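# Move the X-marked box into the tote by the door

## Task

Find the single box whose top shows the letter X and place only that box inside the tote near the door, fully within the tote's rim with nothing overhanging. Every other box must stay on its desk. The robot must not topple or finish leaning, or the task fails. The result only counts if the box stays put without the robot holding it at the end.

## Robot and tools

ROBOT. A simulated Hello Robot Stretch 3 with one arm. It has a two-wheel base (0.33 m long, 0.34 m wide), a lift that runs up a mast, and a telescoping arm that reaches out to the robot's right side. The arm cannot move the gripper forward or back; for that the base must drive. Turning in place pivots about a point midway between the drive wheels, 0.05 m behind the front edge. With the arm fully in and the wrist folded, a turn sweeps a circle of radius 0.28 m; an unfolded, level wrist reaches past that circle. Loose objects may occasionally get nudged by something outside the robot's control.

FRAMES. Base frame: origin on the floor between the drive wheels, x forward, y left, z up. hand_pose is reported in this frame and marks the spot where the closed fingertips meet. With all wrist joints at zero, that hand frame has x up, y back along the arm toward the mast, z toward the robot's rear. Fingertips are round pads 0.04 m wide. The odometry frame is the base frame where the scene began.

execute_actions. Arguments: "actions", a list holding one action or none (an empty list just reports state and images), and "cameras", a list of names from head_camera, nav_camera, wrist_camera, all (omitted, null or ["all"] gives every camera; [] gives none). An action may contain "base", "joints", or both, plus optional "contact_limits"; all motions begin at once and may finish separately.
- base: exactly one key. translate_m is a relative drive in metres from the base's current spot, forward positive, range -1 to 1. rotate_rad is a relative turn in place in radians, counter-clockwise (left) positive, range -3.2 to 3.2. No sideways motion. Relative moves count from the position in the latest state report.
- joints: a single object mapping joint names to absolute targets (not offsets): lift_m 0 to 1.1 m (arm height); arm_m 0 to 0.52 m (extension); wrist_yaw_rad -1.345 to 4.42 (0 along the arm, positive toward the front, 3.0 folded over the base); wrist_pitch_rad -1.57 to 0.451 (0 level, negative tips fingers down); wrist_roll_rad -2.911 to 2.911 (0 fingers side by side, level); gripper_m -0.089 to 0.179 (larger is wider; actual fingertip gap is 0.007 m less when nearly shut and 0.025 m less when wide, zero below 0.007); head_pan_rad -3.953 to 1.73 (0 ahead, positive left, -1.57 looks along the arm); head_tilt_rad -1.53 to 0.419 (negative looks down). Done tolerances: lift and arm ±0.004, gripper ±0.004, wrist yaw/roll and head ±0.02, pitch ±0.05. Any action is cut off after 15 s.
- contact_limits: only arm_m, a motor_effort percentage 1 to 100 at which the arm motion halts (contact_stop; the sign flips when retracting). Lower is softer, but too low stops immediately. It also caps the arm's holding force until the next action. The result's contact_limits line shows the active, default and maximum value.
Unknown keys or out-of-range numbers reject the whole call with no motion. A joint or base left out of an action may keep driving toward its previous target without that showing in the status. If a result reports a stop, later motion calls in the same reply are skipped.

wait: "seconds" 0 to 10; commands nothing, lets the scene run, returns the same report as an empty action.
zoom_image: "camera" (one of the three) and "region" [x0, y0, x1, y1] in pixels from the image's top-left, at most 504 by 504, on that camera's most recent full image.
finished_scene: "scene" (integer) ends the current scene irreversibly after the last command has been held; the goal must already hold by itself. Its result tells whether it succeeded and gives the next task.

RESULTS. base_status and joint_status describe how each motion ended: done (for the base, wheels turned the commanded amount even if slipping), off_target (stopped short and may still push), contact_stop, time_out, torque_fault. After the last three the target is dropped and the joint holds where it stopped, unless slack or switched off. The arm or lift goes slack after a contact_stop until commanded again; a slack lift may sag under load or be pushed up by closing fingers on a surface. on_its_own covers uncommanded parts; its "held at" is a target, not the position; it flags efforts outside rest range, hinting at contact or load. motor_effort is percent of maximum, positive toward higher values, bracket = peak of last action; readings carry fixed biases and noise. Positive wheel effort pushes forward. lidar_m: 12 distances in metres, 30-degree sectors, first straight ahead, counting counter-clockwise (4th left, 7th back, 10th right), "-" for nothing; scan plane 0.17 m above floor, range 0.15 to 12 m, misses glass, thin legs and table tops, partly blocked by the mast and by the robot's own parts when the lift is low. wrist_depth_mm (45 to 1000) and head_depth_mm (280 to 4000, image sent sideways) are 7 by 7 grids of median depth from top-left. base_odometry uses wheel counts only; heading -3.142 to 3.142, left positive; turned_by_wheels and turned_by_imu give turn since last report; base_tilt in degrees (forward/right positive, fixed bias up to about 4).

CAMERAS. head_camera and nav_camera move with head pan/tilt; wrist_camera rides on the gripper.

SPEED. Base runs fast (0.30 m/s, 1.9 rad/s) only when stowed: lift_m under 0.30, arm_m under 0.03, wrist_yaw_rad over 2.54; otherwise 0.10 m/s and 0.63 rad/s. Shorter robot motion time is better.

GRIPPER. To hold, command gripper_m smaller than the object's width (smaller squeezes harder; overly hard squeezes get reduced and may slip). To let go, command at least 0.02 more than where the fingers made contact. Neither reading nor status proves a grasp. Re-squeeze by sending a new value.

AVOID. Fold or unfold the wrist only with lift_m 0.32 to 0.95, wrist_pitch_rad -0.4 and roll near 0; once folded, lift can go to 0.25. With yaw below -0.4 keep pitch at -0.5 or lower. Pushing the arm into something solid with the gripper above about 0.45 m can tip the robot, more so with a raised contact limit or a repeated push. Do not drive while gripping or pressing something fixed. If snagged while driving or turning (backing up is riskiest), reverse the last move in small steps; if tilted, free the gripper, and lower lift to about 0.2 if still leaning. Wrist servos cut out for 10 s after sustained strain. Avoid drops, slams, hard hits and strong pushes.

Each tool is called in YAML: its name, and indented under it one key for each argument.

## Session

execute_actions:
  actions:
    - {"joints":{"head_tilt_rad":-0.6}}

Scene clock: 0.93 s.
base_odometry: x=+0.000 y=+0.000 heading=+0.000 (m, m, rad; odometry frame)
turned_by_wheels: +0.000 (rad since the last result)
turned_by_imu: +0.000 (rad since the last result)
base_tilt: forward=-0.1 right=+0.0 (deg)
lidar_m: 0.84 0.95 1.56 2.16 1.07 0.90 0.90 1.01 1.28 1.26 1.00 0.84
head_depth_mm: 653 716 789 882 1005 1163 1239 / 665 729 809 911 1041 1208 1235 / 679 747 831 933 1066 1245 1231 / 691 762 851 959 1106 1296 1236 / 703 778 874 987 1139 1349 1213 / 700 799 900 1021 1181 1358 1217 / 738 818 914 1048 1221 1372 1210
base_status: not commanded
joint_positions: lift_m=+0.427 arm_m=+0.000 wrist_yaw_rad=+2.860 wrist_pitch_rad=-0.478 wrist_roll_rad=-0.002 gripper_m=+0.037 head_pan_rad=-0.001 head_tilt_rad=-0.592
joint_status: all done
motor_effort: left_wheel=+0(0) right_wheel=+0(0) lift_m=+28(28) arm_m=+0(0) wrist_yaw_rad=+0(0) wrist_pitch_rad=+8(8) wrist_roll_rad=+1(0) gripper_m=+0(1) head_pan_rad=+1(0) head_tilt_rad=-6(47) (%)
hand_pose: x=+0.0390 y=+0.0627 z=+0.4264 quat_wxyz=(+0.263, +0.703, +0.070, +0.658) (m; base frame)
wrist_depth_mm: - - - - - - 891 / - - - - - - 861 / - - - - - - 884 / 862 907 913 922 924 934 856 / 746 - 780 767 777 755 766 / 633 - 653 647 677 643 654 / 565 551 562 568 558 570 572
pictures: head_camera (sideways: a quarter turn clockwise sets it upright), nav_camera (sideways: a quarter turn counterclockwise sets it upright), wrist_camera
Images, in order (width x height): head_camera 896x504, nav_camera 672x504, wrist_camera 644x364.

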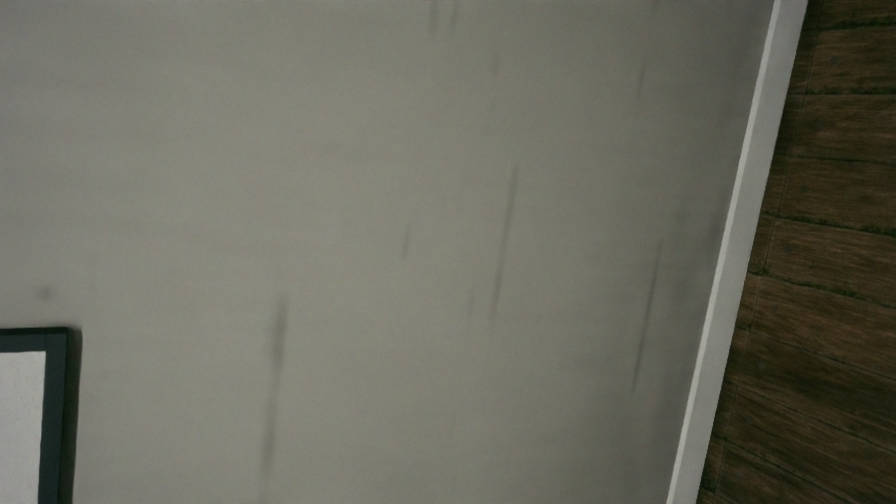

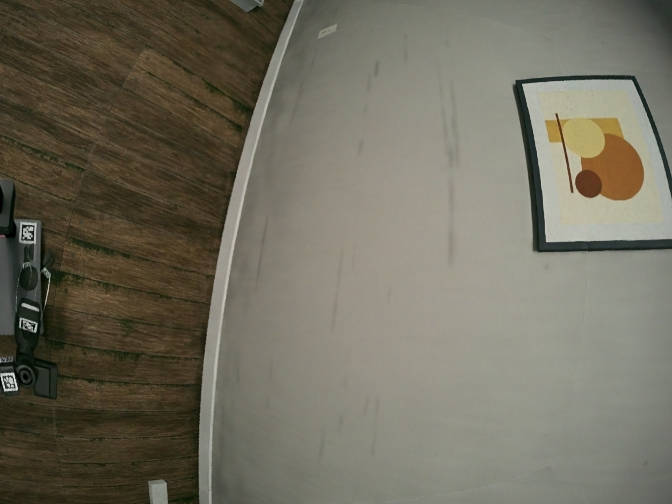

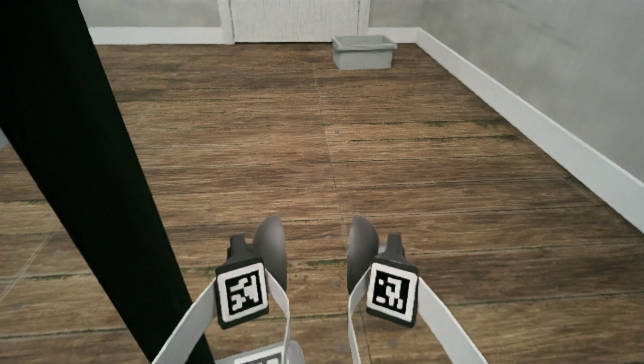

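execute_actions:
  actions:
    - {"joints":{"head_pan_rad":-1.8,"lift_m":0.29}}
  cameras: ["head_camera","nav_camera"]

Scene clock: 3.07 s.
base_odometry: x=+0.000 y=+0.000 heading=+0.000 (m, m, rad; odometry frame)
turned_by_wheels: +0.000 (rad since the last result)
turned_by_imu: +0.000 (rad since the last result)
base_tilt: forward=-0.2 right=-0.1 (deg)
lidar_m: 0.84 0.95 1.56 2.16 1.07 0.90 0.89 1.01 1.28 1.25 1.00 0.84
head_depth_mm: 1324 1470 1556 1066 1724 1474 1238 / 1336 1460 1552 1059 1823 1478 1239 / 1323 1461 1519 1057 1801 1470 1236 / 1317 1454 1515 1042 1786 1457 1237 / 1323 1467 1496 1040 1808 1449 1227 / 1320 1451 1477 1030 1784 1448 1214 / 1313 1457 1464 1026 1722 1443 1214
base_status: not commanded
joint_positions: lift_m=+0.290 arm_m=+0.000 wrist_yaw_rad=+2.860 wrist_pitch_rad=-0.478 wrist_roll_rad=-0.002 gripper_m=+0.037 head_pan_rad=-1.793 head_tilt_rad=-0.592
joint_status: all done
motor_effort: left_wheel=+0(0) right_wheel=+0(0) lift_m=+21(26) arm_m=+0(0) wrist_yaw_rad=+0(0) wrist_pitch_rad=+8(8) wrist_roll_rad=+0(0) gripper_m=-1(1) head_pan_rad=-4(41) head_tilt_rad=-5(6) (%)
hand_pose: x=+0.0390 y=+0.0627 z=+0.2897 quat_wxyz=(+0.263, +0.703, +0.070, +0.658) (m; base frame)
wrist_depth_mm: - - - - - - 886 / - - - - - - 880 / - 851 882 851 878 894 846 / 675 684 690 688 685 705 710 / 561 - 591 570 585 582 580 / 478 - - 486 505 487 492 / - - - 429 421 429 432
pictures: head_camera (sideways: a quarter turn clockwise sets it upright), nav_camera (sideways: a quarter turn counterclockwise sets it upright)
Images, in order (width x height): head_camera 896x504, nav_camera 672x504.

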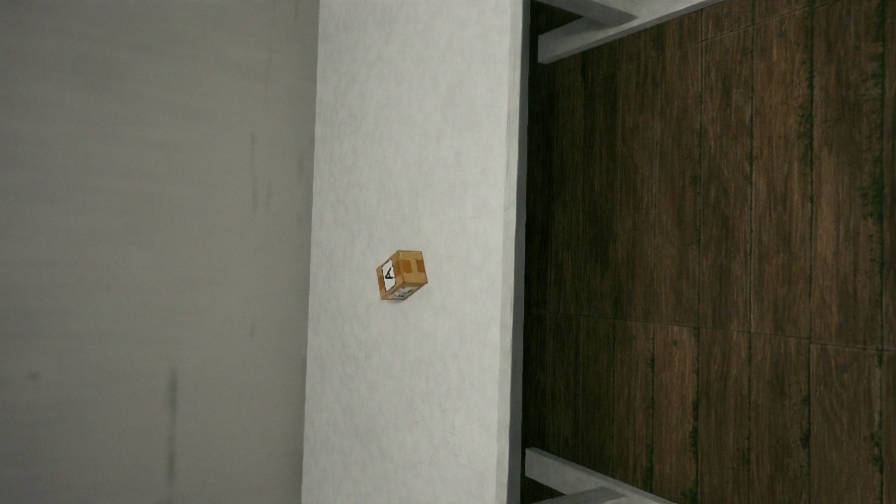

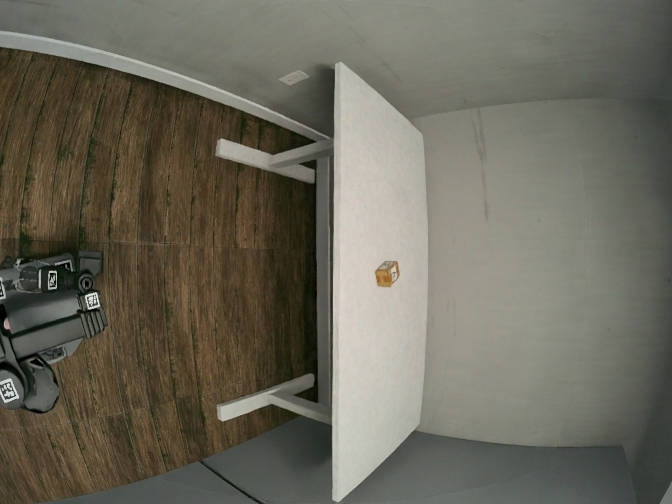

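execute_actions:
  actions:
    - {"base":{"rotate_rad":1.65},"joints":{"head_pan_rad":0.3}}
  cameras: ["nav_camera"]

execute_actions:
  actions:
    - {"base":{"translate_m":1.0}}
  cameras: []

execute_actions:
  actions:
    - {"base":{"translate_m":0.75},"joints":{"head_pan_rad":1.3}}
  cameras: ["nav_camera"]

Scene clock: 5.57 s.
base_odometry: x=+0.000 y=+0.000 heading=+1.650 (m, m, rad; odometry frame)
turned_by_wheels: +1.650 (rad since the last result)
turned_by_imu: +1.607 (rad since the last result)
base_tilt: forward=-0.2 right=+0.0 (deg)
lidar_m: 2.16 1.03 0.90 0.89 1.04 1.30 1.26 0.97 0.84 0.84 0.98 1.72
head_depth_mm: 1818 1968 2138 2268 1827 1480 1250 / 1909 2071 2292 2370 1807 1467 1239 / 2035 2206 2433 2337 1799 1454 1233 / 2173 2373 2617 2346 1804 1457 1226 / 1225 1330 1474 1655 1724 1451 1223 / 1071 1157 1260 1397 1546 1451 1219 / 959 1029 1113 1211 1330 1395 1213
base_status: done
joint_positions: lift_m=+0.290 arm_m=+0.000 wrist_yaw_rad=+2.860 wrist_pitch_rad=-0.478 wrist_roll_rad=-0.002 gripper_m=+0.037 head_pan_rad=+0.293 head_tilt_rad=-0.593
joint_status: all done
motor_effort: left_wheel=-2(8) right_wheel=+2(6) lift_m=+21(21) arm_m=+0(0) wrist_yaw_rad=+0(0) wrist_pitch_rad=+8(8) wrist_roll_rad=+0(0) gripper_m=+0(0) head_pan_rad=+4(44) head_tilt_rad=-4(6) (%)
hand_pose: x=+0.0390 y=+0.0627 z=+0.2897 quat_wxyz=(+0.263, +0.703, +0.070, +0.658) (m; base frame)
wrist_depth_mm: - 841 830 844 885 867 875 / - 929 923 926 950 966 940 / - 848 857 872 858 889 875 / 687 682 693 689 694 693 703 / 563 - 588 577 576 566 585 / 478 - - 484 512 493 491 / - - - 424 419 427 429
pictures: nav_camera (sideways: a quarter turn counterclockwise sets it upright)
Images, in order (width x height): nav_camera 672x504.

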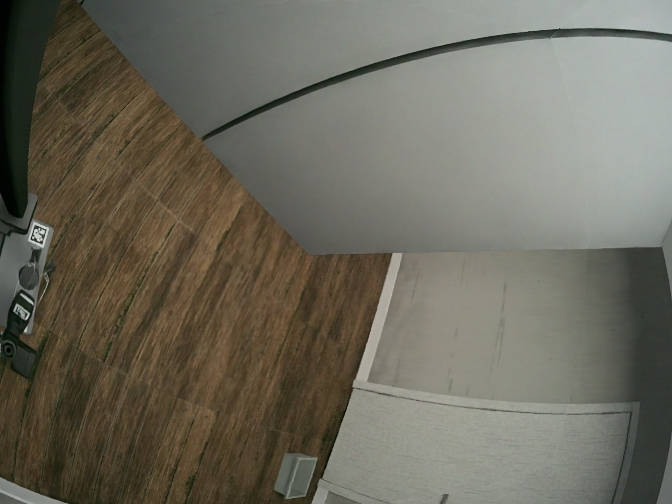

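Scene clock: 10.67 s.
base_odometry: x=-0.079 y=+0.997 heading=+1.650 (m, m, rad; odometry frame)
turned_by_wheels: +0.000 (rad since the last result)
turned_by_imu: +0.003 (rad since the last result)
base_tilt: forward=-0.2 right=-0.1 (deg)
lidar_m: 1.19 1.43 0.63 0.63 0.73 1.29 2.20 1.27 1.11 1.11 1.29 1.20
head_depth_mm: 1011 1097 1192 1307 1455 1475 1242 / 1063 1156 1259 1401 1591 1462 1233 / 1120 1216 1358 1515 1674 1466 1230 / 1191 1312 1449 1652 1735 1457 1224 / 1266 1408 1578 1790 1772 1460 1223 / 1361 1514 1720 1962 1773 1445 1216 / 1460 1644 1869 2092 1766 1436 1211
base_status: done
joint_positions: lift_m=+0.290 arm_m=+0.000 wrist_yaw_rad=+2.860 wrist_pitch_rad=-0.478 wrist_roll_rad=-0.002 gripper_m=+0.037 head_pan_rad=+0.293 head_tilt_rad=-0.593
joint_status: not commanded
motor_effort: left_wheel=-2(6) right_wheel=+2(5) lift_m=+21(21) arm_m=+0(0) wrist_yaw_rad=+0(0) wrist_pitch_rad=+8(8) wrist_roll_rad=+0(0) gripper_m=-1(0) head_pan_rad=+4(4) head_tilt_rad=-5(5) (%)
hand_pose: x=+0.0390 y=+0.0627 z=+0.2897 quat_wxyz=(+0.263, +0.703, +0.070, +0.658) (m; base frame)
wrist_depth_mm: - 612 610 612 617 - - / - 670 673 673 694 - - / - 724 722 743 779 904 894 / 682 689 694 698 700 697 708 / 561 - 583 571 591 579 579 / 481 - - 490 505 493 499 / - - - 427 421 427 435
pictures: none
No camera images: the call's "cameras" was empty. Leave "cameras" out to get every camera's image.

Scene clock: 14.93 s.
base_odometry: x=-0.138 y=+1.745 heading=+1.650 (m, m, rad; odometry frame)
turned_by_wheels: +0.000 (rad since the last result)
turned_by_imu: +0.002 (rad since the last result)
base_tilt: forward=-0.2 right=+0.0 (deg)
lidar_m: 0.51 0.59 1.04 0.90 0.70 0.88 2.58 1.51 1.31 0.95 0.56 0.48
head_depth_mm: 1423 1413 1398 1380 1353 1334 1217 / 2113 2075 2043 1988 1758 1468 1241 / 2921 3150 3204 2359 1803 1466 1232 / 2889 3205 3347 2328 1801 1445 1233 / 2912 3154 3387 2318 1788 1453 1223 / 2850 3154 3107 2287 1767 1450 1214 / 2866 3197 3269 2298 1784 1442 1213
base_status: done
joint_positions: lift_m=+0.290 arm_m=+0.000 wrist_yaw_rad=+2.860 wrist_pitch_rad=-0.478 wrist_roll_rad=-0.002 gripper_m=+0.037 head_pan_rad=+1.293 head_tilt_rad=-0.593
joint_status: all done
motor_effort: left_wheel=-2(6) right_wheel=+2(6) lift_m=+21(21) arm_m=+0(0) wrist_yaw_rad=+0(0) wrist_pitch_rad=+8(7) wrist_roll_rad=+0(0) gripper_m=+0(0) head_pan_rad=+4(45) head_tilt_rad=-5(4) (%)
hand_pose: x=+0.0390 y=+0.0627 z=+0.2897 quat_wxyz=(+0.263, +0.703, +0.070, +0.658) (m; base frame)
wrist_depth_mm: - - - - - 834 567 / - - - - - 849 561 / - 866 856 884 876 808 565 / 572 685 687 689 695 712 557 / 560 - 584 564 586 577 538 / 482 - - 488 507 499 493 / - - - 427 425 430 432
pictures: nav_camera (sideways: a quarter turn counterclockwise sets it upright)
Images, in order (width x height): nav_camera 672x504.

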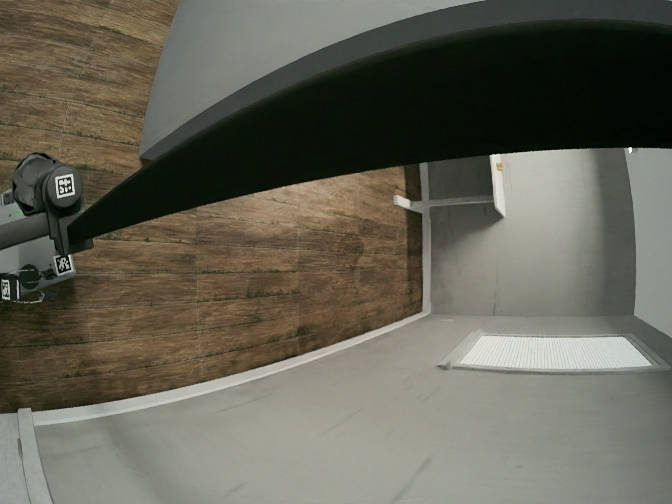

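execute_actions:
  actions:
    - {"base":{"rotate_rad":1.37},"joints":{"head_pan_rad":0.4,"head_tilt_rad":-0.4}}
  cameras: []

execute_actions:
  actions:
    - {"base":{"translate_m":1.0}}
  cameras: []

execute_actions:
  actions:
    - {"base":{"translate_m":0.5},"joints":{"head_pan_rad":0.6}}
  cameras: ["nav_camera","head_camera"]

Scene clock: 17.33 s.
base_odometry: x=-0.138 y=+1.745 heading=+3.020 (m, m, rad; odometry frame)
turned_by_wheels: +1.370 (rad since the last result)
turned_by_imu: +1.335 (rad since the last result)
base_tilt: forward=-0.2 right=+0.0 (deg)
lidar_m: 2.53 0.63 0.64 2.14 1.77 1.34 1.31 0.65 0.49 0.48 0.53 0.77
head_depth_mm: 2863 2988 3241 3283 2322 1727 1396 / 3013 3181 3292 3249 2297 1719 1377 / 3138 3323 3515 3381 2271 1719 1386 / 3222 3459 3705 3111 2174 1651 1386 / 712 755 814 881 954 1040 1152 / 612 646 685 729 782 845 917 / 534 562 591 625 664 722 798
base_status: done
joint_positions: lift_m=+0.290 arm_m=+0.000 wrist_yaw_rad=+2.860 wrist_pitch_rad=-0.478 wrist_roll_rad=-0.002 gripper_m=+0.037 head_pan_rad=+0.407 head_tilt_rad=-0.408
joint_status: all done
motor_effort: left_wheel=-2(8) right_wheel=+2(6) lift_m=+21(21) arm_m=+0(0) wrist_yaw_rad=+1(0) wrist_pitch_rad=+8(8) wrist_roll_rad=+0(1) gripper_m=+1(1) head_pan_rad=-3(44) head_tilt_rad=+4(28) (%)
hand_pose: x=+0.0390 y=+0.0627 z=+0.2897 quat_wxyz=(+0.263, +0.703, +0.070, +0.658) (m; base frame)
wrist_depth_mm: - - - - 781 562 593 / - - - - 800 601 644 / - 865 870 884 793 673 748 / 681 687 686 696 693 703 705 / 559 - 583 579 586 578 574 / 481 - - 486 500 494 497 / - - - 421 423 430 431
pictures: none
No camera images: the call's "cameras" was empty. Leave "cameras" out to get every camera's image.

Scene clock: 22.43 s.
base_odometry: x=-1.131 y=+1.866 heading=+3.019 (m, m, rad; odometry frame)
turned_by_wheels: +0.000 (rad since the last result)
turned_by_imu: +0.003 (rad since the last result)
base_tilt: forward=-0.1 right=+0.0 (deg)
lidar_m: 2.09 2.61 2.80 0.41 0.42 0.60 1.74 0.76 0.58 0.57 0.60 0.86
head_depth_mm: 2048 2141 2286 2460 2312 1756 1399 / 2128 2250 2331 2566 2298 1745 1397 / 2238 2363 2479 2747 2271 1721 1391 / 2320 2483 2608 2869 2265 1712 1383 / 2455 2628 2774 3014 2266 1708 1372 / 2555 2769 2729 3081 2231 1694 1369 / 2726 2950 3168 3241 2219 1693 1368
base_status: done
joint_positions: lift_m=+0.290 arm_m=+0.000 wrist_yaw_rad=+2.860 wrist_pitch_rad=-0.478 wrist_roll_rad=-0.002 gripper_m=+0.037 head_pan_rad=+0.407 head_tilt_rad=-0.408
joint_status: not commanded
motor_effort: left_wheel=-2(7) right_wheel=+2(4) lift_m=+21(21) arm_m=+0(0) wrist_yaw_rad=+0(0) wrist_pitch_rad=+7(8) wrist_roll_rad=+0(0) gripper_m=+0(0) head_pan_rad=-3(4) head_tilt_rad=+5(5) (%)
hand_pose: x=+0.0390 y=+0.0627 z=+0.2897 quat_wxyz=(+0.263, +0.703, +0.070, +0.658) (m; base frame)
wrist_depth_mm: - - - - - - - / - 425 - - - - - / - 454 876 879 879 897 883 / 451 497 682 688 702 697 710 / 498 - 566 573 583 581 592 / 477 - - 489 501 492 492 / - - - 422 420 426 430
pictures: none
No camera images: the call's "cameras" was empty. Leave "cameras" out to get every camera's image.

Scene clock: 25.73 s.
base_odometry: x=-1.627 y=+1.927 heading=+3.019 (m, m, rad; odometry frame)
turned_by_wheels: +0.000 (rad since the last result)
turned_by_imu: +0.001 (rad since the last result)
base_tilt: forward=-0.2 right=+0.0 (deg)
lidar_m: 1.62 1.60 2.32 2.27 1.42 0.71 1.84 0.80 0.61 0.60 0.63 0.91
head_depth_mm: 1710 1798 1841 2019 2115 1738 1396 / 1815 1937 1811 2182 2072 1733 1396 / 1941 2063 1770 2368 2282 1714 1390 / 2067 2220 2014 2592 2252 1719 1385 / 2254 2441 2330 2780 2265 1704 1378 / 2447 2651 2271 2921 2244 1710 1376 / 2675 2933 3205 3241 2216 1687 1362
base_status: done
joint_positions: lift_m=+0.290 arm_m=+0.000 wrist_yaw_rad=+2.860 wrist_pitch_rad=-0.478 wrist_roll_rad=-0.002 gripper_m=+0.037 head_pan_rad=+0.593 head_tilt_rad=-0.407
joint_status: all done
motor_effort: left_wheel=-2(7) right_wheel=+2(6) lift_m=+21(21) arm_m=+0(0) wrist_yaw_rad=+0(0) wrist_pitch_rad=+7(8) wrist_roll_rad=+1(1) gripper_m=+0(0) head_pan_rad=+4(24) head_tilt_rad=+4(4) (%)
hand_pose: x=+0.0390 y=+0.0627 z=+0.2897 quat_wxyz=(+0.263, +0.703, +0.070, +0.658) (m; base frame)
wrist_depth_mm: - - - - - - - / - - - - - - - / - 848 873 877 885 883 878 / 677 685 669 686 702 701 704 / 568 - 588 569 584 573 586 / 478 - - 483 505 500 492 / - - - 426 420 431 430
pictures: head_camera (sideways: a quarter turn clockwise sets it upright), nav_camera (sideways: a quarter turn counterclockwise sets it upright)
Images, in order (width x height): head_camera 896x504, nav_camera 672x504.

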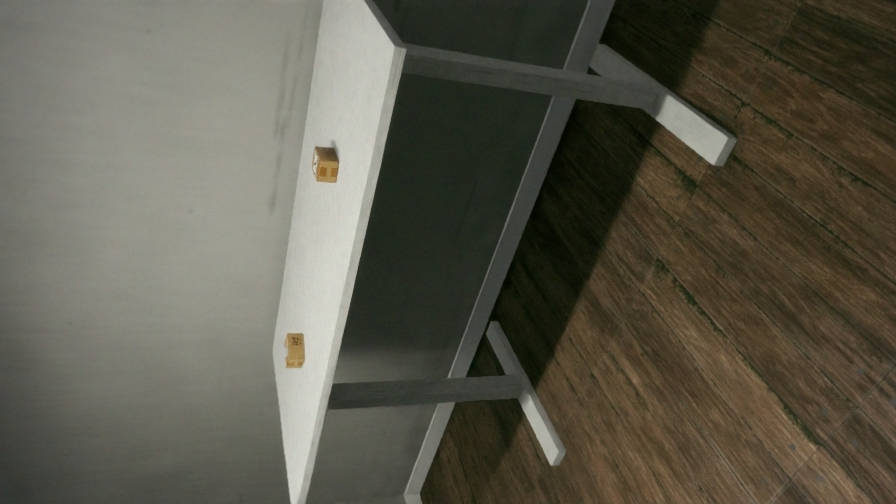

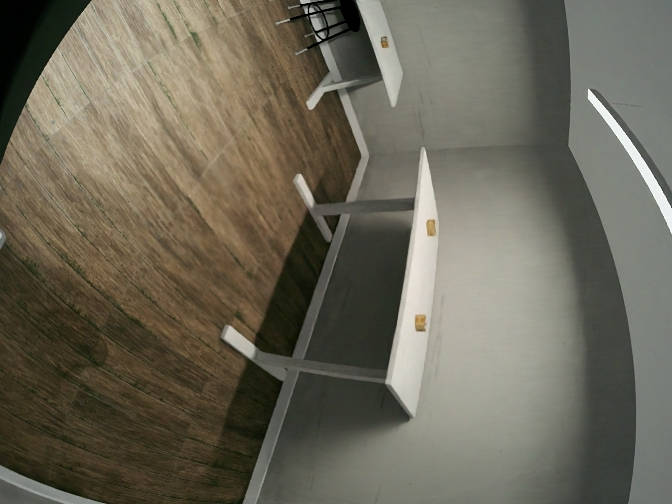

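execute_actions:
  actions:
    - {"base":{"rotate_rad":0.8},"joints":{"head_pan_rad":-0.4}}
  cameras: []

execute_actions:
  actions:
    - {"base":{"translate_m":1.0}}
  cameras: ["nav_camera","head_camera"]

Scene clock: 27.70 s.
base_odometry: x=-1.627 y=+1.927 heading=-2.464 (m, m, rad; odometry frame)
turned_by_wheels: +0.800 (rad since the last result)
turned_by_imu: +0.780 (rad since the last result)
base_tilt: forward=-0.2 right=-0.1 (deg)
lidar_m: 2.32 2.82 1.38 0.71 0.84 1.07 0.66 0.60 0.60 0.72 1.37 1.61
head_depth_mm: 1625 1721 1817 1956 2089 1729 1395 / 1687 1799 1874 2058 2154 1730 1388 / 1773 1882 1804 2105 2130 1716 1384 / 1865 1985 1747 2290 2272 1702 1374 / 1937 2079 1964 2446 2252 1700 1372 / 2046 2206 1938 2612 2250 1698 1366 / 2156 2336 2195 2747 2194 1689 1362
base_status: done
joint_positions: lift_m=+0.290 arm_m=+0.000 wrist_yaw_rad=+2.860 wrist_pitch_rad=-0.478 wrist_roll_rad=-0.002 gripper_m=+0.037 head_pan_rad=-0.393 head_tilt_rad=-0.407
joint_status: all done
motor_effort: left_wheel=-2(9) right_wheel=+2(7) lift_m=+21(21) arm_m=+0(0) wrist_yaw_rad=+0(0) wrist_pitch_rad=+8(7) wrist_roll_rad=+0(0) gripper_m=+0(0) head_pan_rad=-4(43) head_tilt_rad=+4(4) (%)
hand_pose: x=+0.0390 y=+0.0627 z=+0.2897 quat_wxyz=(+0.263, +0.703, +0.070, +0.658) (m; base frame)
wrist_depth_mm: - 650 - - - - - / - 711 963 - - - - / - 767 822 879 865 884 880 / 676 670 689 692 693 704 711 / 562 - 586 574 583 575 583 / 482 - - 487 501 493 496 / - - - 426 418 429 428
pictures: none
No camera images: the call's "cameras" was empty. Leave "cameras" out to get every camera's image.

Scene clock: 32.80 s.
base_odometry: x=-2.406 y=+1.301 heading=-2.464 (m, m, rad; odometry frame)
turned_by_wheels: +0.000 (rad since the last result)
turned_by_imu: +0.003 (rad since the last result)
base_tilt: forward=-0.2 right=+0.0 (deg)
lidar_m: 1.32 1.99 1.85 1.91 1.36 1.31 1.50 1.35 1.35 1.47 0.89 1.33
head_depth_mm: 1078 1142 1206 942 630 1501 1403 / 1122 1198 1271 928 625 1571 1394 / 1177 1246 1326 919 648 1649 1385 / 1230 1311 1389 913 682 1715 1390 / 1289 1393 1469 902 1738 1706 1376 / 1354 1466 1526 894 1903 1697 1382 / 1434 1553 1608 885 1960 1579 1360
base_status: done
joint_positions: lift_m=+0.290 arm_m=+0.000 wrist_yaw_rad=+2.860 wrist_pitch_rad=-0.478 wrist_roll_rad=-0.002 gripper_m=+0.037 head_pan_rad=-0.393 head_tilt_rad=-0.407
joint_status: not commanded
motor_effort: left_wheel=-2(6) right_wheel=+2(7) lift_m=+21(21) arm_m=+0(0) wrist_yaw_rad=+0(0) wrist_pitch_rad=+8(8) wrist_roll_rad=+0(0) gripper_m=+0(0) head_pan_rad=-4(3) head_tilt_rad=+5(5) (%)
hand_pose: x=+0.0390 y=+0.0627 z=+0.2897 quat_wxyz=(+0.263, +0.703, +0.070, +0.658) (m; base frame)
wrist_depth_mm: - - - - - - - / - - - - - - - / - 851 860 859 894 887 889 / 675 670 679 682 688 703 705 / 562 - 585 570 587 577 587 / 482 - - 485 505 489 495 / - - - 427 422 432 428
pictures: head_camera (sideways: a quarter turn clockwise sets it upright), nav_camera (sideways: a quarter turn counterclockwise sets it upright)
Images, in order (width x height): head_camera 896x504, nav_camera 672x504.

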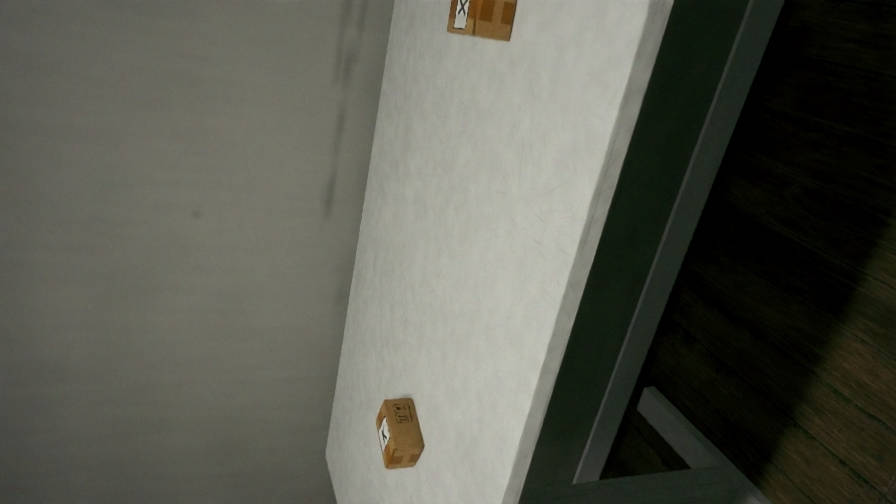

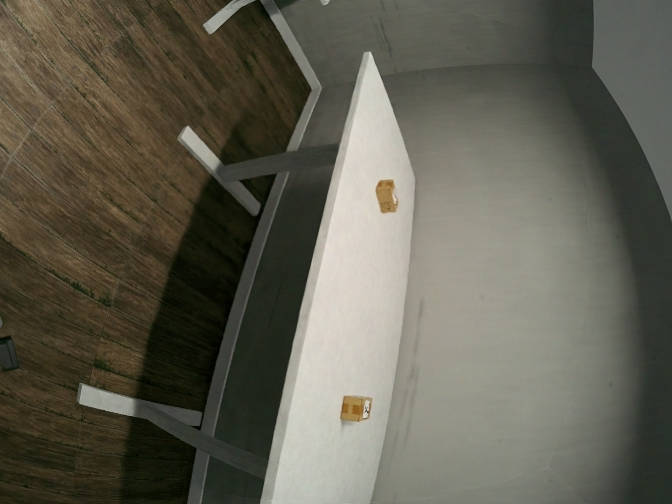

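execute_actions:
  actions:
    - {"base":{"rotate_rad":0.79},"joints":{"head_pan_rad":-1.57,"lift_m":0.42,"wrist_pitch_rad":-0.4}}
  cameras: []

execute_actions:
  actions:
    - {"joints":{"wrist_yaw_rad":0,"lift_m":1.08,"gripper_m":0.17}}
  cameras: []

execute_actions:
  actions:
    - {"joints":{"wrist_pitch_rad":-0.55,"arm_m":0.33}}
  cameras: ["wrist_camera"]

Scene clock: 35.20 s.
base_odometry: x=-2.406 y=+1.301 heading=-1.674 (m, m, rad; odometry frame)
turned_by_wheels: +0.790 (rad since the last result)
turned_by_imu: +0.771 (rad since the last result)
base_tilt: forward=-0.2 right=+0.0 (deg)
lidar_m: 1.85 1.91 1.35 1.30 1.79 1.38 1.35 1.43 0.89 1.32 1.34 1.32
head_depth_mm: 1084 1160 1250 951 631 1591 1394 / 1089 1167 1257 935 626 1101 1289 / 1094 1178 1268 923 652 1620 1386 / 1109 1183 1272 808 647 1612 1377 / 1116 1193 1274 908 644 1650 1373 / 1119 1195 1280 902 638 1653 1369 / 1130 1218 1289 887 663 1634 1364
base_status: done
joint_positions: lift_m=+0.420 arm_m=+0.000 wrist_yaw_rad=+2.860 wrist_pitch_rad=-0.421 wrist_roll_rad=-0.002 gripper_m=+0.037 head_pan_rad=-1.563 head_tilt_rad=-0.407
joint_status: all done
motor_effort: left_wheel=-2(9) right_wheel=+2(5) lift_m=+35(40) arm_m=+0(0) wrist_yaw_rad=+0(0) wrist_pitch_rad=+12(13) wrist_roll_rad=+0(0) gripper_m=-1(0) head_pan_rad=-4(44) head_tilt_rad=+5(5) (%)
hand_pose: x=+0.0411 y=+0.0700 z=+0.4317 quat_wxyz=(+0.244, +0.704, +0.050, +0.665) (m; base frame)
wrist_depth_mm: - - - - - - - / - - - - - - - / - - - - - - - / 912 979 964 999 - - - / 793 808 833 800 832 813 807 / 664 - 675 672 696 686 675 / 577 558 565 581 575 577 593
pictures: none
No camera images: the call's "cameras" was empty. Leave "cameras" out to get every camera's image.

Scene clock: 42.03 s.
base_odometry: x=-2.406 y=+1.301 heading=-1.674 (m, m, rad; odometry frame)
turned_by_wheels: +0.000 (rad since the last result)
turned_by_imu: +0.000 (rad since the last result)
base_tilt: forward=-0.2 right=+0.0 (deg)
lidar_m: 1.85 1.91 1.35 1.30 1.79 1.38 1.35 1.42 0.89 1.32 1.35 1.32
head_depth_mm: 1085 1160 - - - - - / 1090 1168 1219 - - - - / 1096 1174 1230 - - - - / 1108 1187 1260 - 648 - 1342 / 1113 1190 1269 906 675 1639 1374 / 1124 1203 1276 894 669 1632 1379 / 1135 1208 1293 889 663 1652 1362
base_status: not commanded
joint_positions: lift_m=+1.080 arm_m=+0.000 wrist_yaw_rad=+0.003 wrist_pitch_rad=-0.420 wrist_roll_rad=-0.002 gripper_m=+0.170 head_pan_rad=-1.563 head_tilt_rad=-0.407
joint_status: all done
motor_effort: left_wheel=-2(2) right_wheel=+2(2) lift_m=+35(37) arm_m=+0(0) wrist_yaw_rad=-4(6) wrist_pitch_rad=+11(12) wrist_roll_rad=+0(1) gripper_m=+0(84) head_pan_rad=-4(4) head_tilt_rad=+4(5) (%)
hand_pose: x=-0.0208 y=-0.3692 z=+1.0918 quat_wxyz=(+0.693, +0.149, -0.690, -0.147) (m; base frame)
wrist_depth_mm: - - 966 968 946 961 923 / 850 847 889 910 896 - - / 604 611 612 594 630 679 - / 461 471 480 477 475 479 - / 389 391 382 383 391 403 393 / - - - - - - - / - - - - - - -
pictures: none
No camera images: the call's "cameras" was empty. Leave "cameras" out to get every camera's image.

Scene clock: 45.67 s.
base_odometry: x=-2.406 y=+1.301 heading=-1.674 (m, m, rad; odometry frame)
turned_by_wheels: +0.000 (rad since the last result)
turned_by_imu: +0.000 (rad since the last result)
base_tilt: forward=-0.1 right=+0.0 (deg)
lidar_m: 1.85 1.91 1.35 1.30 1.79 1.37 1.35 1.42 0.89 1.32 1.34 1.32
head_depth_mm: 1081 1137 1269 942 631 1594 1404 / 1087 1144 1259 930 627 1098 1292 / 1102 1157 - 860 652 1606 1388 / 1103 1180 1266 790 646 1616 1383 / 1113 1197 1271 850 642 1637 1376 / 1122 1203 1280 894 638 1645 1366 / 1129 1201 1282 884 664 1643 1365
base_status: not commanded
joint_positions: lift_m=+1.080 arm_m=+0.330 wrist_yaw_rad=+0.002 wrist_pitch_rad=-0.561 wrist_roll_rad=-0.002 gripper_m=+0.170 head_pan_rad=-1.563 head_tilt_rad=-0.407
joint_status: all done
motor_effort: left_wheel=-2(2) right_wheel=+2(2) lift_m=+35(35) arm_m=+4(5) wrist_yaw_rad=-3(4) wrist_pitch_rad=+6(12) wrist_roll_rad=+0(1) gripper_m=+0(1) head_pan_rad=-3(4) head_tilt_rad=+5(5) (%)
hand_pose: x=-0.0211 y=-0.6787 z=+1.0616 quat_wxyz=(+0.681, +0.197, -0.678, -0.195) (m; base frame)
wrist_depth_mm: 695 700 676 687 686 676 676 / 553 556 563 569 577 586 739 / 434 443 443 455 456 457 799 / 359 364 366 316 374 373 377 / 306 309 301 297 317 330 320 / 274 271 271 272 276 276 280 / - 235 240 241 243 239 242
pictures: wrist_camera
Images, in order (width x height): wrist_camera 644x364.

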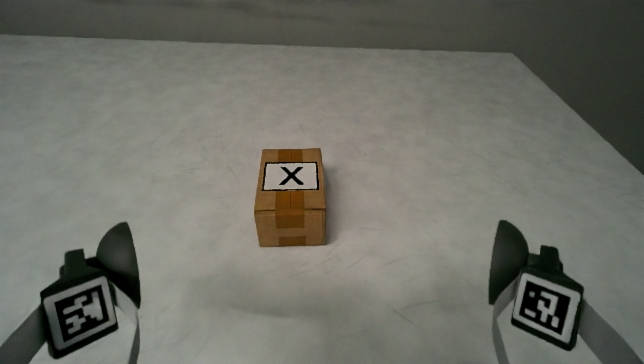

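execute_actions:
  actions:
    - {"base":{"translate_m":0.027},"joints":{"arm_m":0.445,"lift_m":1.01}}
  cameras: ["wrist_camera"]

execute_actions:
  actions:
    - {"joints":{"gripper_m":0.02}}
  cameras: []

execute_actions:
  actions:
    - {"joints":{"lift_m":1.06}}
  cameras: ["wrist_camera"]

Scene clock: 48.17 s.
base_odometry: x=-2.409 y=+1.274 heading=-1.674 (m, m, rad; odometry frame)
turned_by_wheels: +0.000 (rad since the last result)
turned_by_imu: +0.000 (rad since the last result)
base_tilt: forward=-0.2 right=+0.0 (deg)
lidar_m: 1.83 1.89 1.34 1.31 1.83 1.40 1.37 1.46 0.90 1.32 1.31 1.30
head_depth_mm: 1089 1153 1223 - 603 1582 1401 / 1101 1171 1227 874 625 1105 1262 / 1101 1174 - 836 652 1604 1390 / 1111 1184 1251 804 647 1614 1385 / 1112 1190 1271 900 643 1633 1377 / 1126 1201 1287 895 637 1645 1370 / 1128 1207 1285 885 667 1642 1368
base_status: done
joint_positions: lift_m=+1.010 arm_m=+0.445 wrist_yaw_rad=+0.002 wrist_pitch_rad=-0.562 wrist_roll_rad=-0.002 gripper_m=+0.170 head_pan_rad=-1.563 head_tilt_rad=-0.407
joint_status: all done
motor_effort: left_wheel=-2(4) right_wheel=+2(6) lift_m=+21(33) arm_m=+4(3) wrist_yaw_rad=-2(2) wrist_pitch_rad=+6(7) wrist_roll_rad=+1(1) gripper_m=-1(1) head_pan_rad=-3(4) head_tilt_rad=+5(5) (%)
hand_pose: x=-0.0212 y=-0.7936 z=+0.9922 quat_wxyz=(+0.681, +0.197, -0.678, -0.195) (m; base frame)
wrist_depth_mm: 532 545 554 568 556 542 551 / 395 398 404 408 417 422 425 / 313 315 321 323 330 331 333 / 260 261 265 191 268 272 275 / 220 224 223 162 227 235 232 / 198 194 194 141 192 198 201 / - 170 172 161 172 172 173
pictures: wrist_camera
Images, in order (width x height): wrist_camera 644x364.

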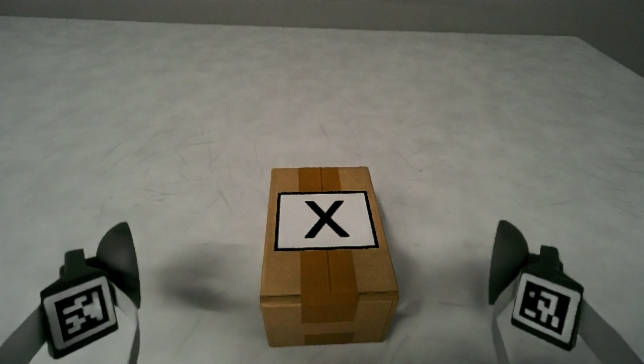

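Scene clock: 50.17 s.
base_odometry: x=-2.409 y=+1.274 heading=-1.674 (m, m, rad; odometry frame)
turned_by_wheels: +0.000 (rad since the last result)
turned_by_imu: +0.000 (rad since the last result)
base_tilt: forward=-0.2 right=+0.0 (deg)
lidar_m: 1.83 1.89 1.34 1.31 1.83 1.40 1.37 1.45 0.90 1.32 1.31 1.30
head_depth_mm: 1089 1163 1228 - 604 1589 1391 / 1092 1166 1227 875 626 1101 1248 / 1092 1176 - 862 651 1616 1386 / 1109 1184 1248 800 647 1606 1384 / 1115 1193 1281 905 642 1629 1366 / 1126 1201 1280 899 636 1649 1364 / 1130 1204 1298 886 665 1632 1366
base_status: not commanded
joint_positions: lift_m=+1.010 arm_m=+0.445 wrist_yaw_rad=+0.002 wrist_pitch_rad=-0.566 wrist_roll_rad=-0.002 gripper_m=+0.021 head_pan_rad=-1.563 head_tilt_rad=-0.407
joint_status: all done
motor_effort: left_wheel=-2(2) right_wheel=+2(2) lift_m=+21(21) arm_m=+4(4) wrist_yaw_rad=-2(3) wrist_pitch_rad=+9(9) wrist_roll_rad=+0(0) gripper_m=-15(90) head_pan_rad=-3(4) head_tilt_rad=+4(4) (%)
hand_pose: x=-0.0212 y=-0.7930 z=+0.9914 quat_wxyz=(+0.680, +0.198, -0.678, -0.197) (m; base frame)
wrist_depth_mm: 517 536 545 563 565 547 553 / 389 395 400 409 411 418 425 / 310 312 316 320 323 327 331 / 257 259 260 189 267 268 270 / 219 221 222 160 230 228 231 / 191 193 143 139 - 199 200 / 170 171 168 157 171 175 177
pictures: none
No camera images: the call's "cameras" was empty. Leave "cameras" out to get every camera's image.

Scene clock: 51.47 s.
base_odometry: x=-2.409 y=+1.274 heading=-1.674 (m, m, rad; odometry frame)
turned_by_wheels: +0.000 (rad since the last result)
turned_by_imu: +0.000 (rad since the last result)
base_tilt: forward=-0.2 right=+0.0 (deg)
lidar_m: 1.82 1.89 1.34 1.31 1.82 1.40 1.37 1.45 0.90 1.32 1.31 1.30
head_depth_mm: 1091 1155 - 942 630 1590 1404 / 1095 1161 1284 933 628 1105 1248 / 1099 1163 1295 920 653 1593 1390 / 1110 1180 1266 801 648 1617 1387 / 1113 1189 1268 911 643 1628 1373 / 1117 1201 1283 894 636 1654 1371 / 1132 1219 1293 881 664 1646 1354
base_status: not commanded
joint_positions: lift_m=+1.060 arm_m=+0.445 wrist_yaw_rad=+0.002 wrist_pitch_rad=-0.569 wrist_roll_rad=-0.002 gripper_m=+0.021 head_pan_rad=-1.563 head_tilt_rad=-0.407
joint_status: all done
motor_effort: left_wheel=-2(2) right_wheel=+2(2) lift_m=+36(37) arm_m=+4(4) wrist_yaw_rad=-2(2) wrist_pitch_rad=+11(11) wrist_roll_rad=+0(1) gripper_m=-14(15) head_pan_rad=-3(5) head_tilt_rad=+5(5) (%)
hand_pose: x=-0.0212 y=-0.7925 z=+1.0400 quat_wxyz=(+0.680, +0.200, -0.677, -0.198) (m; base frame)
wrist_depth_mm: 606 603 603 588 583 576 567 / 495 496 505 517 526 530 614 / 391 396 398 407 409 412 418 / 325 328 330 193 340 343 345 / 278 284 281 161 293 292 294 / 244 246 143 140 - 253 254 / 218 218 213 154 217 223 224
pictures: wrist_camera
Images, in order (width x height): wrist_camera 644x364.

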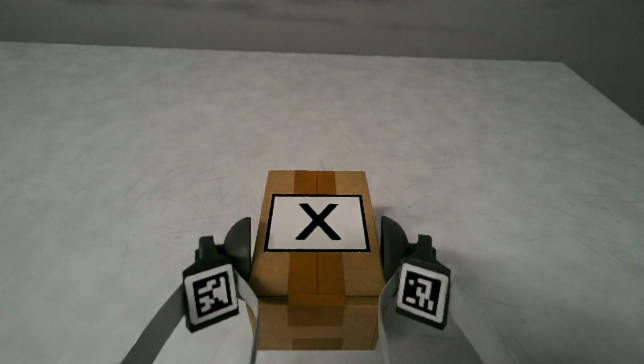

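execute_actions:
  actions:
    - {"joints":{"arm_m":0.0,"wrist_yaw_rad":1.2}}
  cameras: []

execute_actions:
  actions:
    - {"base":{"rotate_rad":2.43},"joints":{"lift_m":0.62,"wrist_pitch_rad":-0.4,"head_pan_rad":-0.4,"head_tilt_rad":-0.6}}
  cameras: []

execute_actions:
  actions:
    - {"base":{"translate_m":0.3},"joints":{"lift_m":0.29,"wrist_yaw_rad":2.65}}
  cameras: []

execute_actions:
  actions:
    - {"base":{"translate_m":0.85}}
  cameras: []

execute_actions:
  actions:
    - {"base":{"rotate_rad":-0.88},"joints":{"head_pan_rad":0}}

Scene clock: 56.17 s.
base_odometry: x=-2.409 y=+1.274 heading=-1.674 (m, m, rad; odometry frame)
turned_by_wheels: +0.000 (rad since the last result)
turned_by_imu: +0.000 (rad since the last result)
base_tilt: forward=-0.2 right=+0.0 (deg)
lidar_m: 1.83 1.89 1.34 1.31 1.83 1.40 1.37 1.45 0.90 1.32 1.31 1.30
head_depth_mm: 1088 1165 1241 - - - - / 1095 1177 1255 - - - - / 1097 1180 1268 - - - - / 1110 1192 1265 916 648 1618 - / 1118 1199 1279 907 643 1642 - / 1126 1209 1283 895 638 - - / 1129 1215 1291 888 - - -
base_status: not commanded
joint_positions: lift_m=+1.060 arm_m=+0.001 wrist_yaw_rad=+1.199 wrist_pitch_rad=-0.569 wrist_roll_rad=-0.002 gripper_m=+0.021 head_pan_rad=-1.563 head_tilt_rad=-0.407
joint_status: all done
motor_effort: left_wheel=-2(2) right_wheel=+2(2) lift_m=+36(35) arm_m=-3(5) wrist_yaw_rad=+2(7) wrist_pitch_rad=+11(11) wrist_roll_rad=+1(1) gripper_m=-15(15) head_pan_rad=-3(3) head_tilt_rad=+5(5) (%)
hand_pose: x=+0.1676 y=-0.2194 z=+1.0399 quat_wxyz=(+0.673, +0.546, -0.447, +0.219) (m; base frame)
wrist_depth_mm: - - - - 726 671 732 / - - - - - 530 538 / - - - - - 452 421 / - - - 192 - - 356 / - - - 161 - - - / - - 142 139 - - - / - - - 155 - - -
pictures: none
No camera images: the call's "cameras" was empty. Leave "cameras" out to get every camera's image.

Scene clock: 61.00 s.
base_odometry: x=-2.409 y=+1.274 heading=+0.755 (m, m, rad; odometry frame)
turned_by_wheels: +2.430 (rad since the last result)
turned_by_imu: +2.374 (rad since the last result)
base_tilt: forward=-0.2 right=-0.1 (deg)
lidar_m: 1.49 1.37 1.39 1.44 1.32 1.33 1.30 1.84 1.84 1.37 1.34 1.31
head_depth_mm: 1334 1392 1660 1550 1734 1483 1240 / 1183 1206 1431 1610 1717 1470 1240 / 2893 3279 3292 2254 1723 1455 1239 / 2357 2642 2948 2337 1800 1455 1232 / 2056 2229 2482 2324 1785 1447 1222 / 1782 1935 2099 2196 1768 1452 1227 / 1574 1672 1813 1961 1775 1441 1215
base_status: done
joint_positions: lift_m=+0.620 arm_m=+0.001 wrist_yaw_rad=+1.199 wrist_pitch_rad=-0.430 wrist_roll_rad=-0.002 gripper_m=+0.021 head_pan_rad=-0.407 head_tilt_rad=-0.592
joint_status: all done
motor_effort: left_wheel=-2(6) right_wheel=+2(4) lift_m=+21(33) arm_m=-3(3) wrist_yaw_rad=+1(1) wrist_pitch_rad=+17(16) wrist_roll_rad=+1(1) gripper_m=-15(15) head_pan_rad=+4(46) head_tilt_rad=-6(29) (%)
hand_pose: x=+0.1862 y=-0.2266 z=+0.6304 quat_wxyz=(+0.656, +0.514, -0.484, +0.266) (m; base frame)
wrist_depth_mm: - - - - - - - / - - - - - - 929 / - - - - - - - / - - - 193 - - - / - - - 162 - - - / 885 884 142 139 - 929 926 / 780 775 761 154 762 797 796
pictures: none
No camera images: the call's "cameras" was empty. Leave "cameras" out to get every camera's image.

Scene clock: 65.30 s.
base_odometry: x=-2.190 y=+1.479 heading=+0.755 (m, m, rad; odometry frame)
turned_by_wheels: +0.000 (rad since the last result)
turned_by_imu: +0.001 (rad since the last result)
base_tilt: forward=-0.2 right=-0.1 (deg)
lidar_m: 1.24 1.14 1.15 1.43 1.05 1.52 1.60 2.07 1.96 1.28 1.16 1.08
head_depth_mm: 2679 2940 1296 1283 1610 1432 1245 / 2796 3053 3258 2402 1695 1459 1237 / 2393 2708 3050 2377 1826 1465 1236 / 1974 2186 2487 2335 1784 1459 1228 / 1685 1864 2049 2192 1788 1443 1217 / 1467 1583 1741 1898 1779 1452 1215 / 1305 1393 1509 1627 1699 1443 1206
base_status: done
joint_positions: lift_m=+0.290 arm_m=+0.000 wrist_yaw_rad=+2.647 wrist_pitch_rad=-0.429 wrist_roll_rad=-0.002 gripper_m=+0.021 head_pan_rad=-0.407 head_tilt_rad=-0.593
joint_status: all done
motor_effort: left_wheel=-2(9) right_wheel=+2(5) lift_m=+21(21) arm_m=-3(3) wrist_yaw_rad=+4(5) wrist_pitch_rad=+16(16) wrist_roll_rad=+1(0) gripper_m=-16(14) head_pan_rad=+4(3) head_tilt_rad=-5(5) (%)
hand_pose: x=+0.0846 y=+0.0508 z=+0.3005 quat_wxyz=(+0.316, +0.706, -0.023, +0.634) (m; base frame)
wrist_depth_mm: - - - - - 930 856 / - - - - - - 912 / 940 950 993 994 962 - 927 / 739 734 748 193 745 766 764 / 598 596 598 162 626 609 615 / 512 503 143 139 - 514 522 / - 453 416 153 432 445 442
pictures: none
No camera images: the call's "cameras" was empty. Leave "cameras" out to get every camera's image.

Scene clock: 69.90 s.
base_odometry: x=-1.571 y=+2.062 heading=+0.755 (m, m, rad; odometry frame)
turned_by_wheels: +0.000 (rad since the last result)
turned_by_imu: +0.002 (rad since the last result)
base_tilt: forward=-0.2 right=+0.0 (deg)
lidar_m: 0.52 0.47 0.48 0.60 1.22 1.70 2.44 2.77 1.48 0.74 2.73 0.79
head_depth_mm: 1631 2100 2662 2390 1812 1474 1242 / 1229 1426 1756 2180 1810 1467 1230 / 972 1120 1299 1576 1730 1457 1235 / 803 891 1007 1165 1372 1424 1221 / 680 747 828 925 1056 1220 1219 / 591 641 699 770 856 959 1088 / 523 561 605 656 720 792 887
base_status: done
joint_positions: lift_m=+0.290 arm_m=+0.000 wrist_yaw_rad=+2.647 wrist_pitch_rad=-0.429 wrist_roll_rad=-0.002 gripper_m=+0.021 head_pan_rad=-0.407 head_tilt_rad=-0.593
joint_status: not commanded
motor_effort: left_wheel=-3(7) right_wheel=+2(6) lift_m=+21(21) arm_m=-3(3) wrist_yaw_rad=+3(4) wrist_pitch_rad=+16(16) wrist_roll_rad=+1(0) gripper_m=-16(14) head_pan_rad=+5(5) head_tilt_rad=-5(5) (%)
hand_pose: x=+0.0846 y=+0.0508 z=+0.3006 quat_wxyz=(+0.315, +0.706, -0.023, +0.634) (m; base frame)
wrist_depth_mm: 693 604 530 472 424 392 357 / 792 672 579 518 464 426 386 / 872 764 648 571 499 450 406 / 720 739 682 194 545 487 440 / 599 602 608 162 564 517 470 / 514 506 142 139 - 521 494 / - 452 413 153 429 448 453
pictures: none
No camera images: the call's "cameras" was empty. Leave "cameras" out to get every camera's image.

Scene clock: 71.60 s.
base_odometry: x=-1.571 y=+2.062 heading=-0.125 (m, m, rad; odometry frame)
turned_by_wheels: -0.880 (rad since the last result)
turned_by_imu: -0.858 (rad since the last result)
base_tilt: forward=-0.2 right=+0.0 (deg)
lidar_m: 1.58 0.65 0.49 0.47 0.50 0.70 2.03 1.70 2.44 2.37 0.75 0.74
head_depth_mm: 2302 2488 2799 2362 1812 1383 1221 / 2309 2534 2808 2382 1817 1469 1236 / 2295 2506 2784 2340 1800 1456 1233 / 2302 2536 2756 2307 1793 1460 1225 / 2283 2523 2779 2329 1799 1460 1220 / 1752 1816 1871 1948 1730 1444 1211 / 1253 1299 1330 1370 1407 1356 1213
base_status: done
joint_positions: lift_m=+0.290 arm_m=+0.001 wrist_yaw_rad=+2.647 wrist_pitch_rad=-0.429 wrist_roll_rad=-0.002 gripper_m=+0.021 head_pan_rad=-0.007 head_tilt_rad=-0.593
joint_status: all done
motor_effort: left_wheel=+2(9) right_wheel=-1(5) lift_m=+22(22) arm_m=-3(3) wrist_yaw_rad=+3(3) wrist_pitch_rad=+16(16) wrist_roll_rad=+1(1) gripper_m=-14(14) head_pan_rad=+5(35) head_tilt_rad=-5(5) (%)
hand_pose: x=+0.0846 y=+0.0508 z=+0.3006 quat_wxyz=(+0.315, +0.706, -0.023, +0.634) (m; base frame)
wrist_depth_mm: 384 422 471 530 611 731 884 / 411 450 507 590 680 820 - / 436 485 550 639 754 886 - / 470 521 590 194 751 749 759 / 503 552 596 162 617 614 616 / 508 508 142 140 - 520 522 / - 452 421 152 435 446 446
pictures: head_camera (sideways: a quarter turn clockwise sets it upright), nav_camera (sideways: a quarter turn counterclockwise sets it upright), wrist_camera
Images, in order (width x height): head_camera 896x504, nav_camera 672x504, wrist_camera 644x364.

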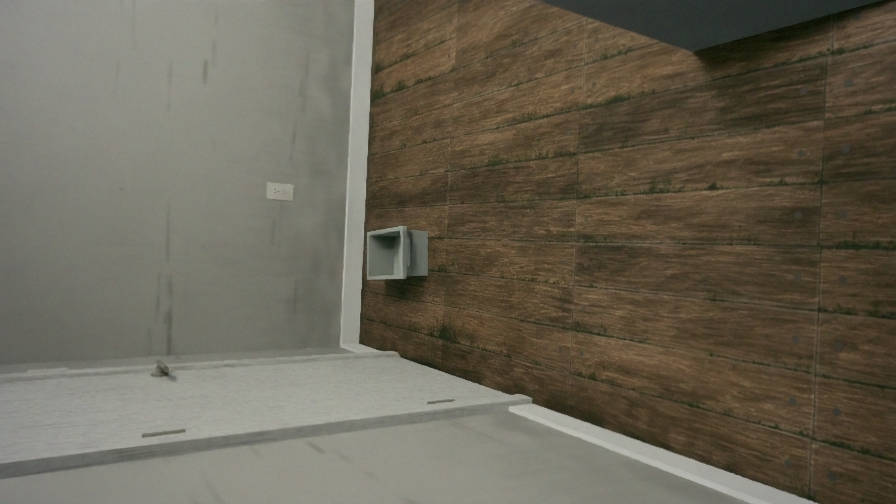

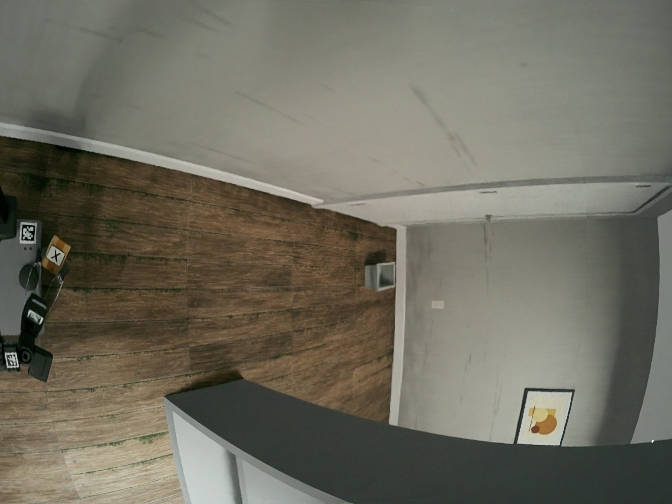

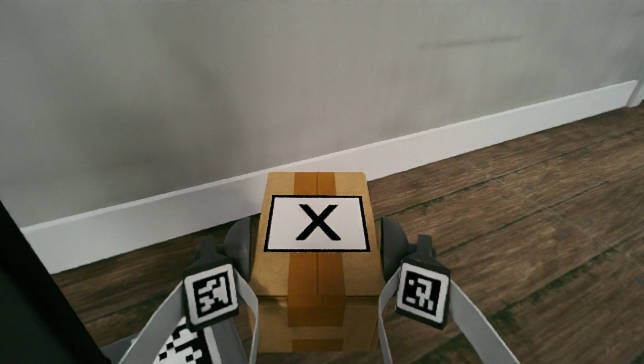

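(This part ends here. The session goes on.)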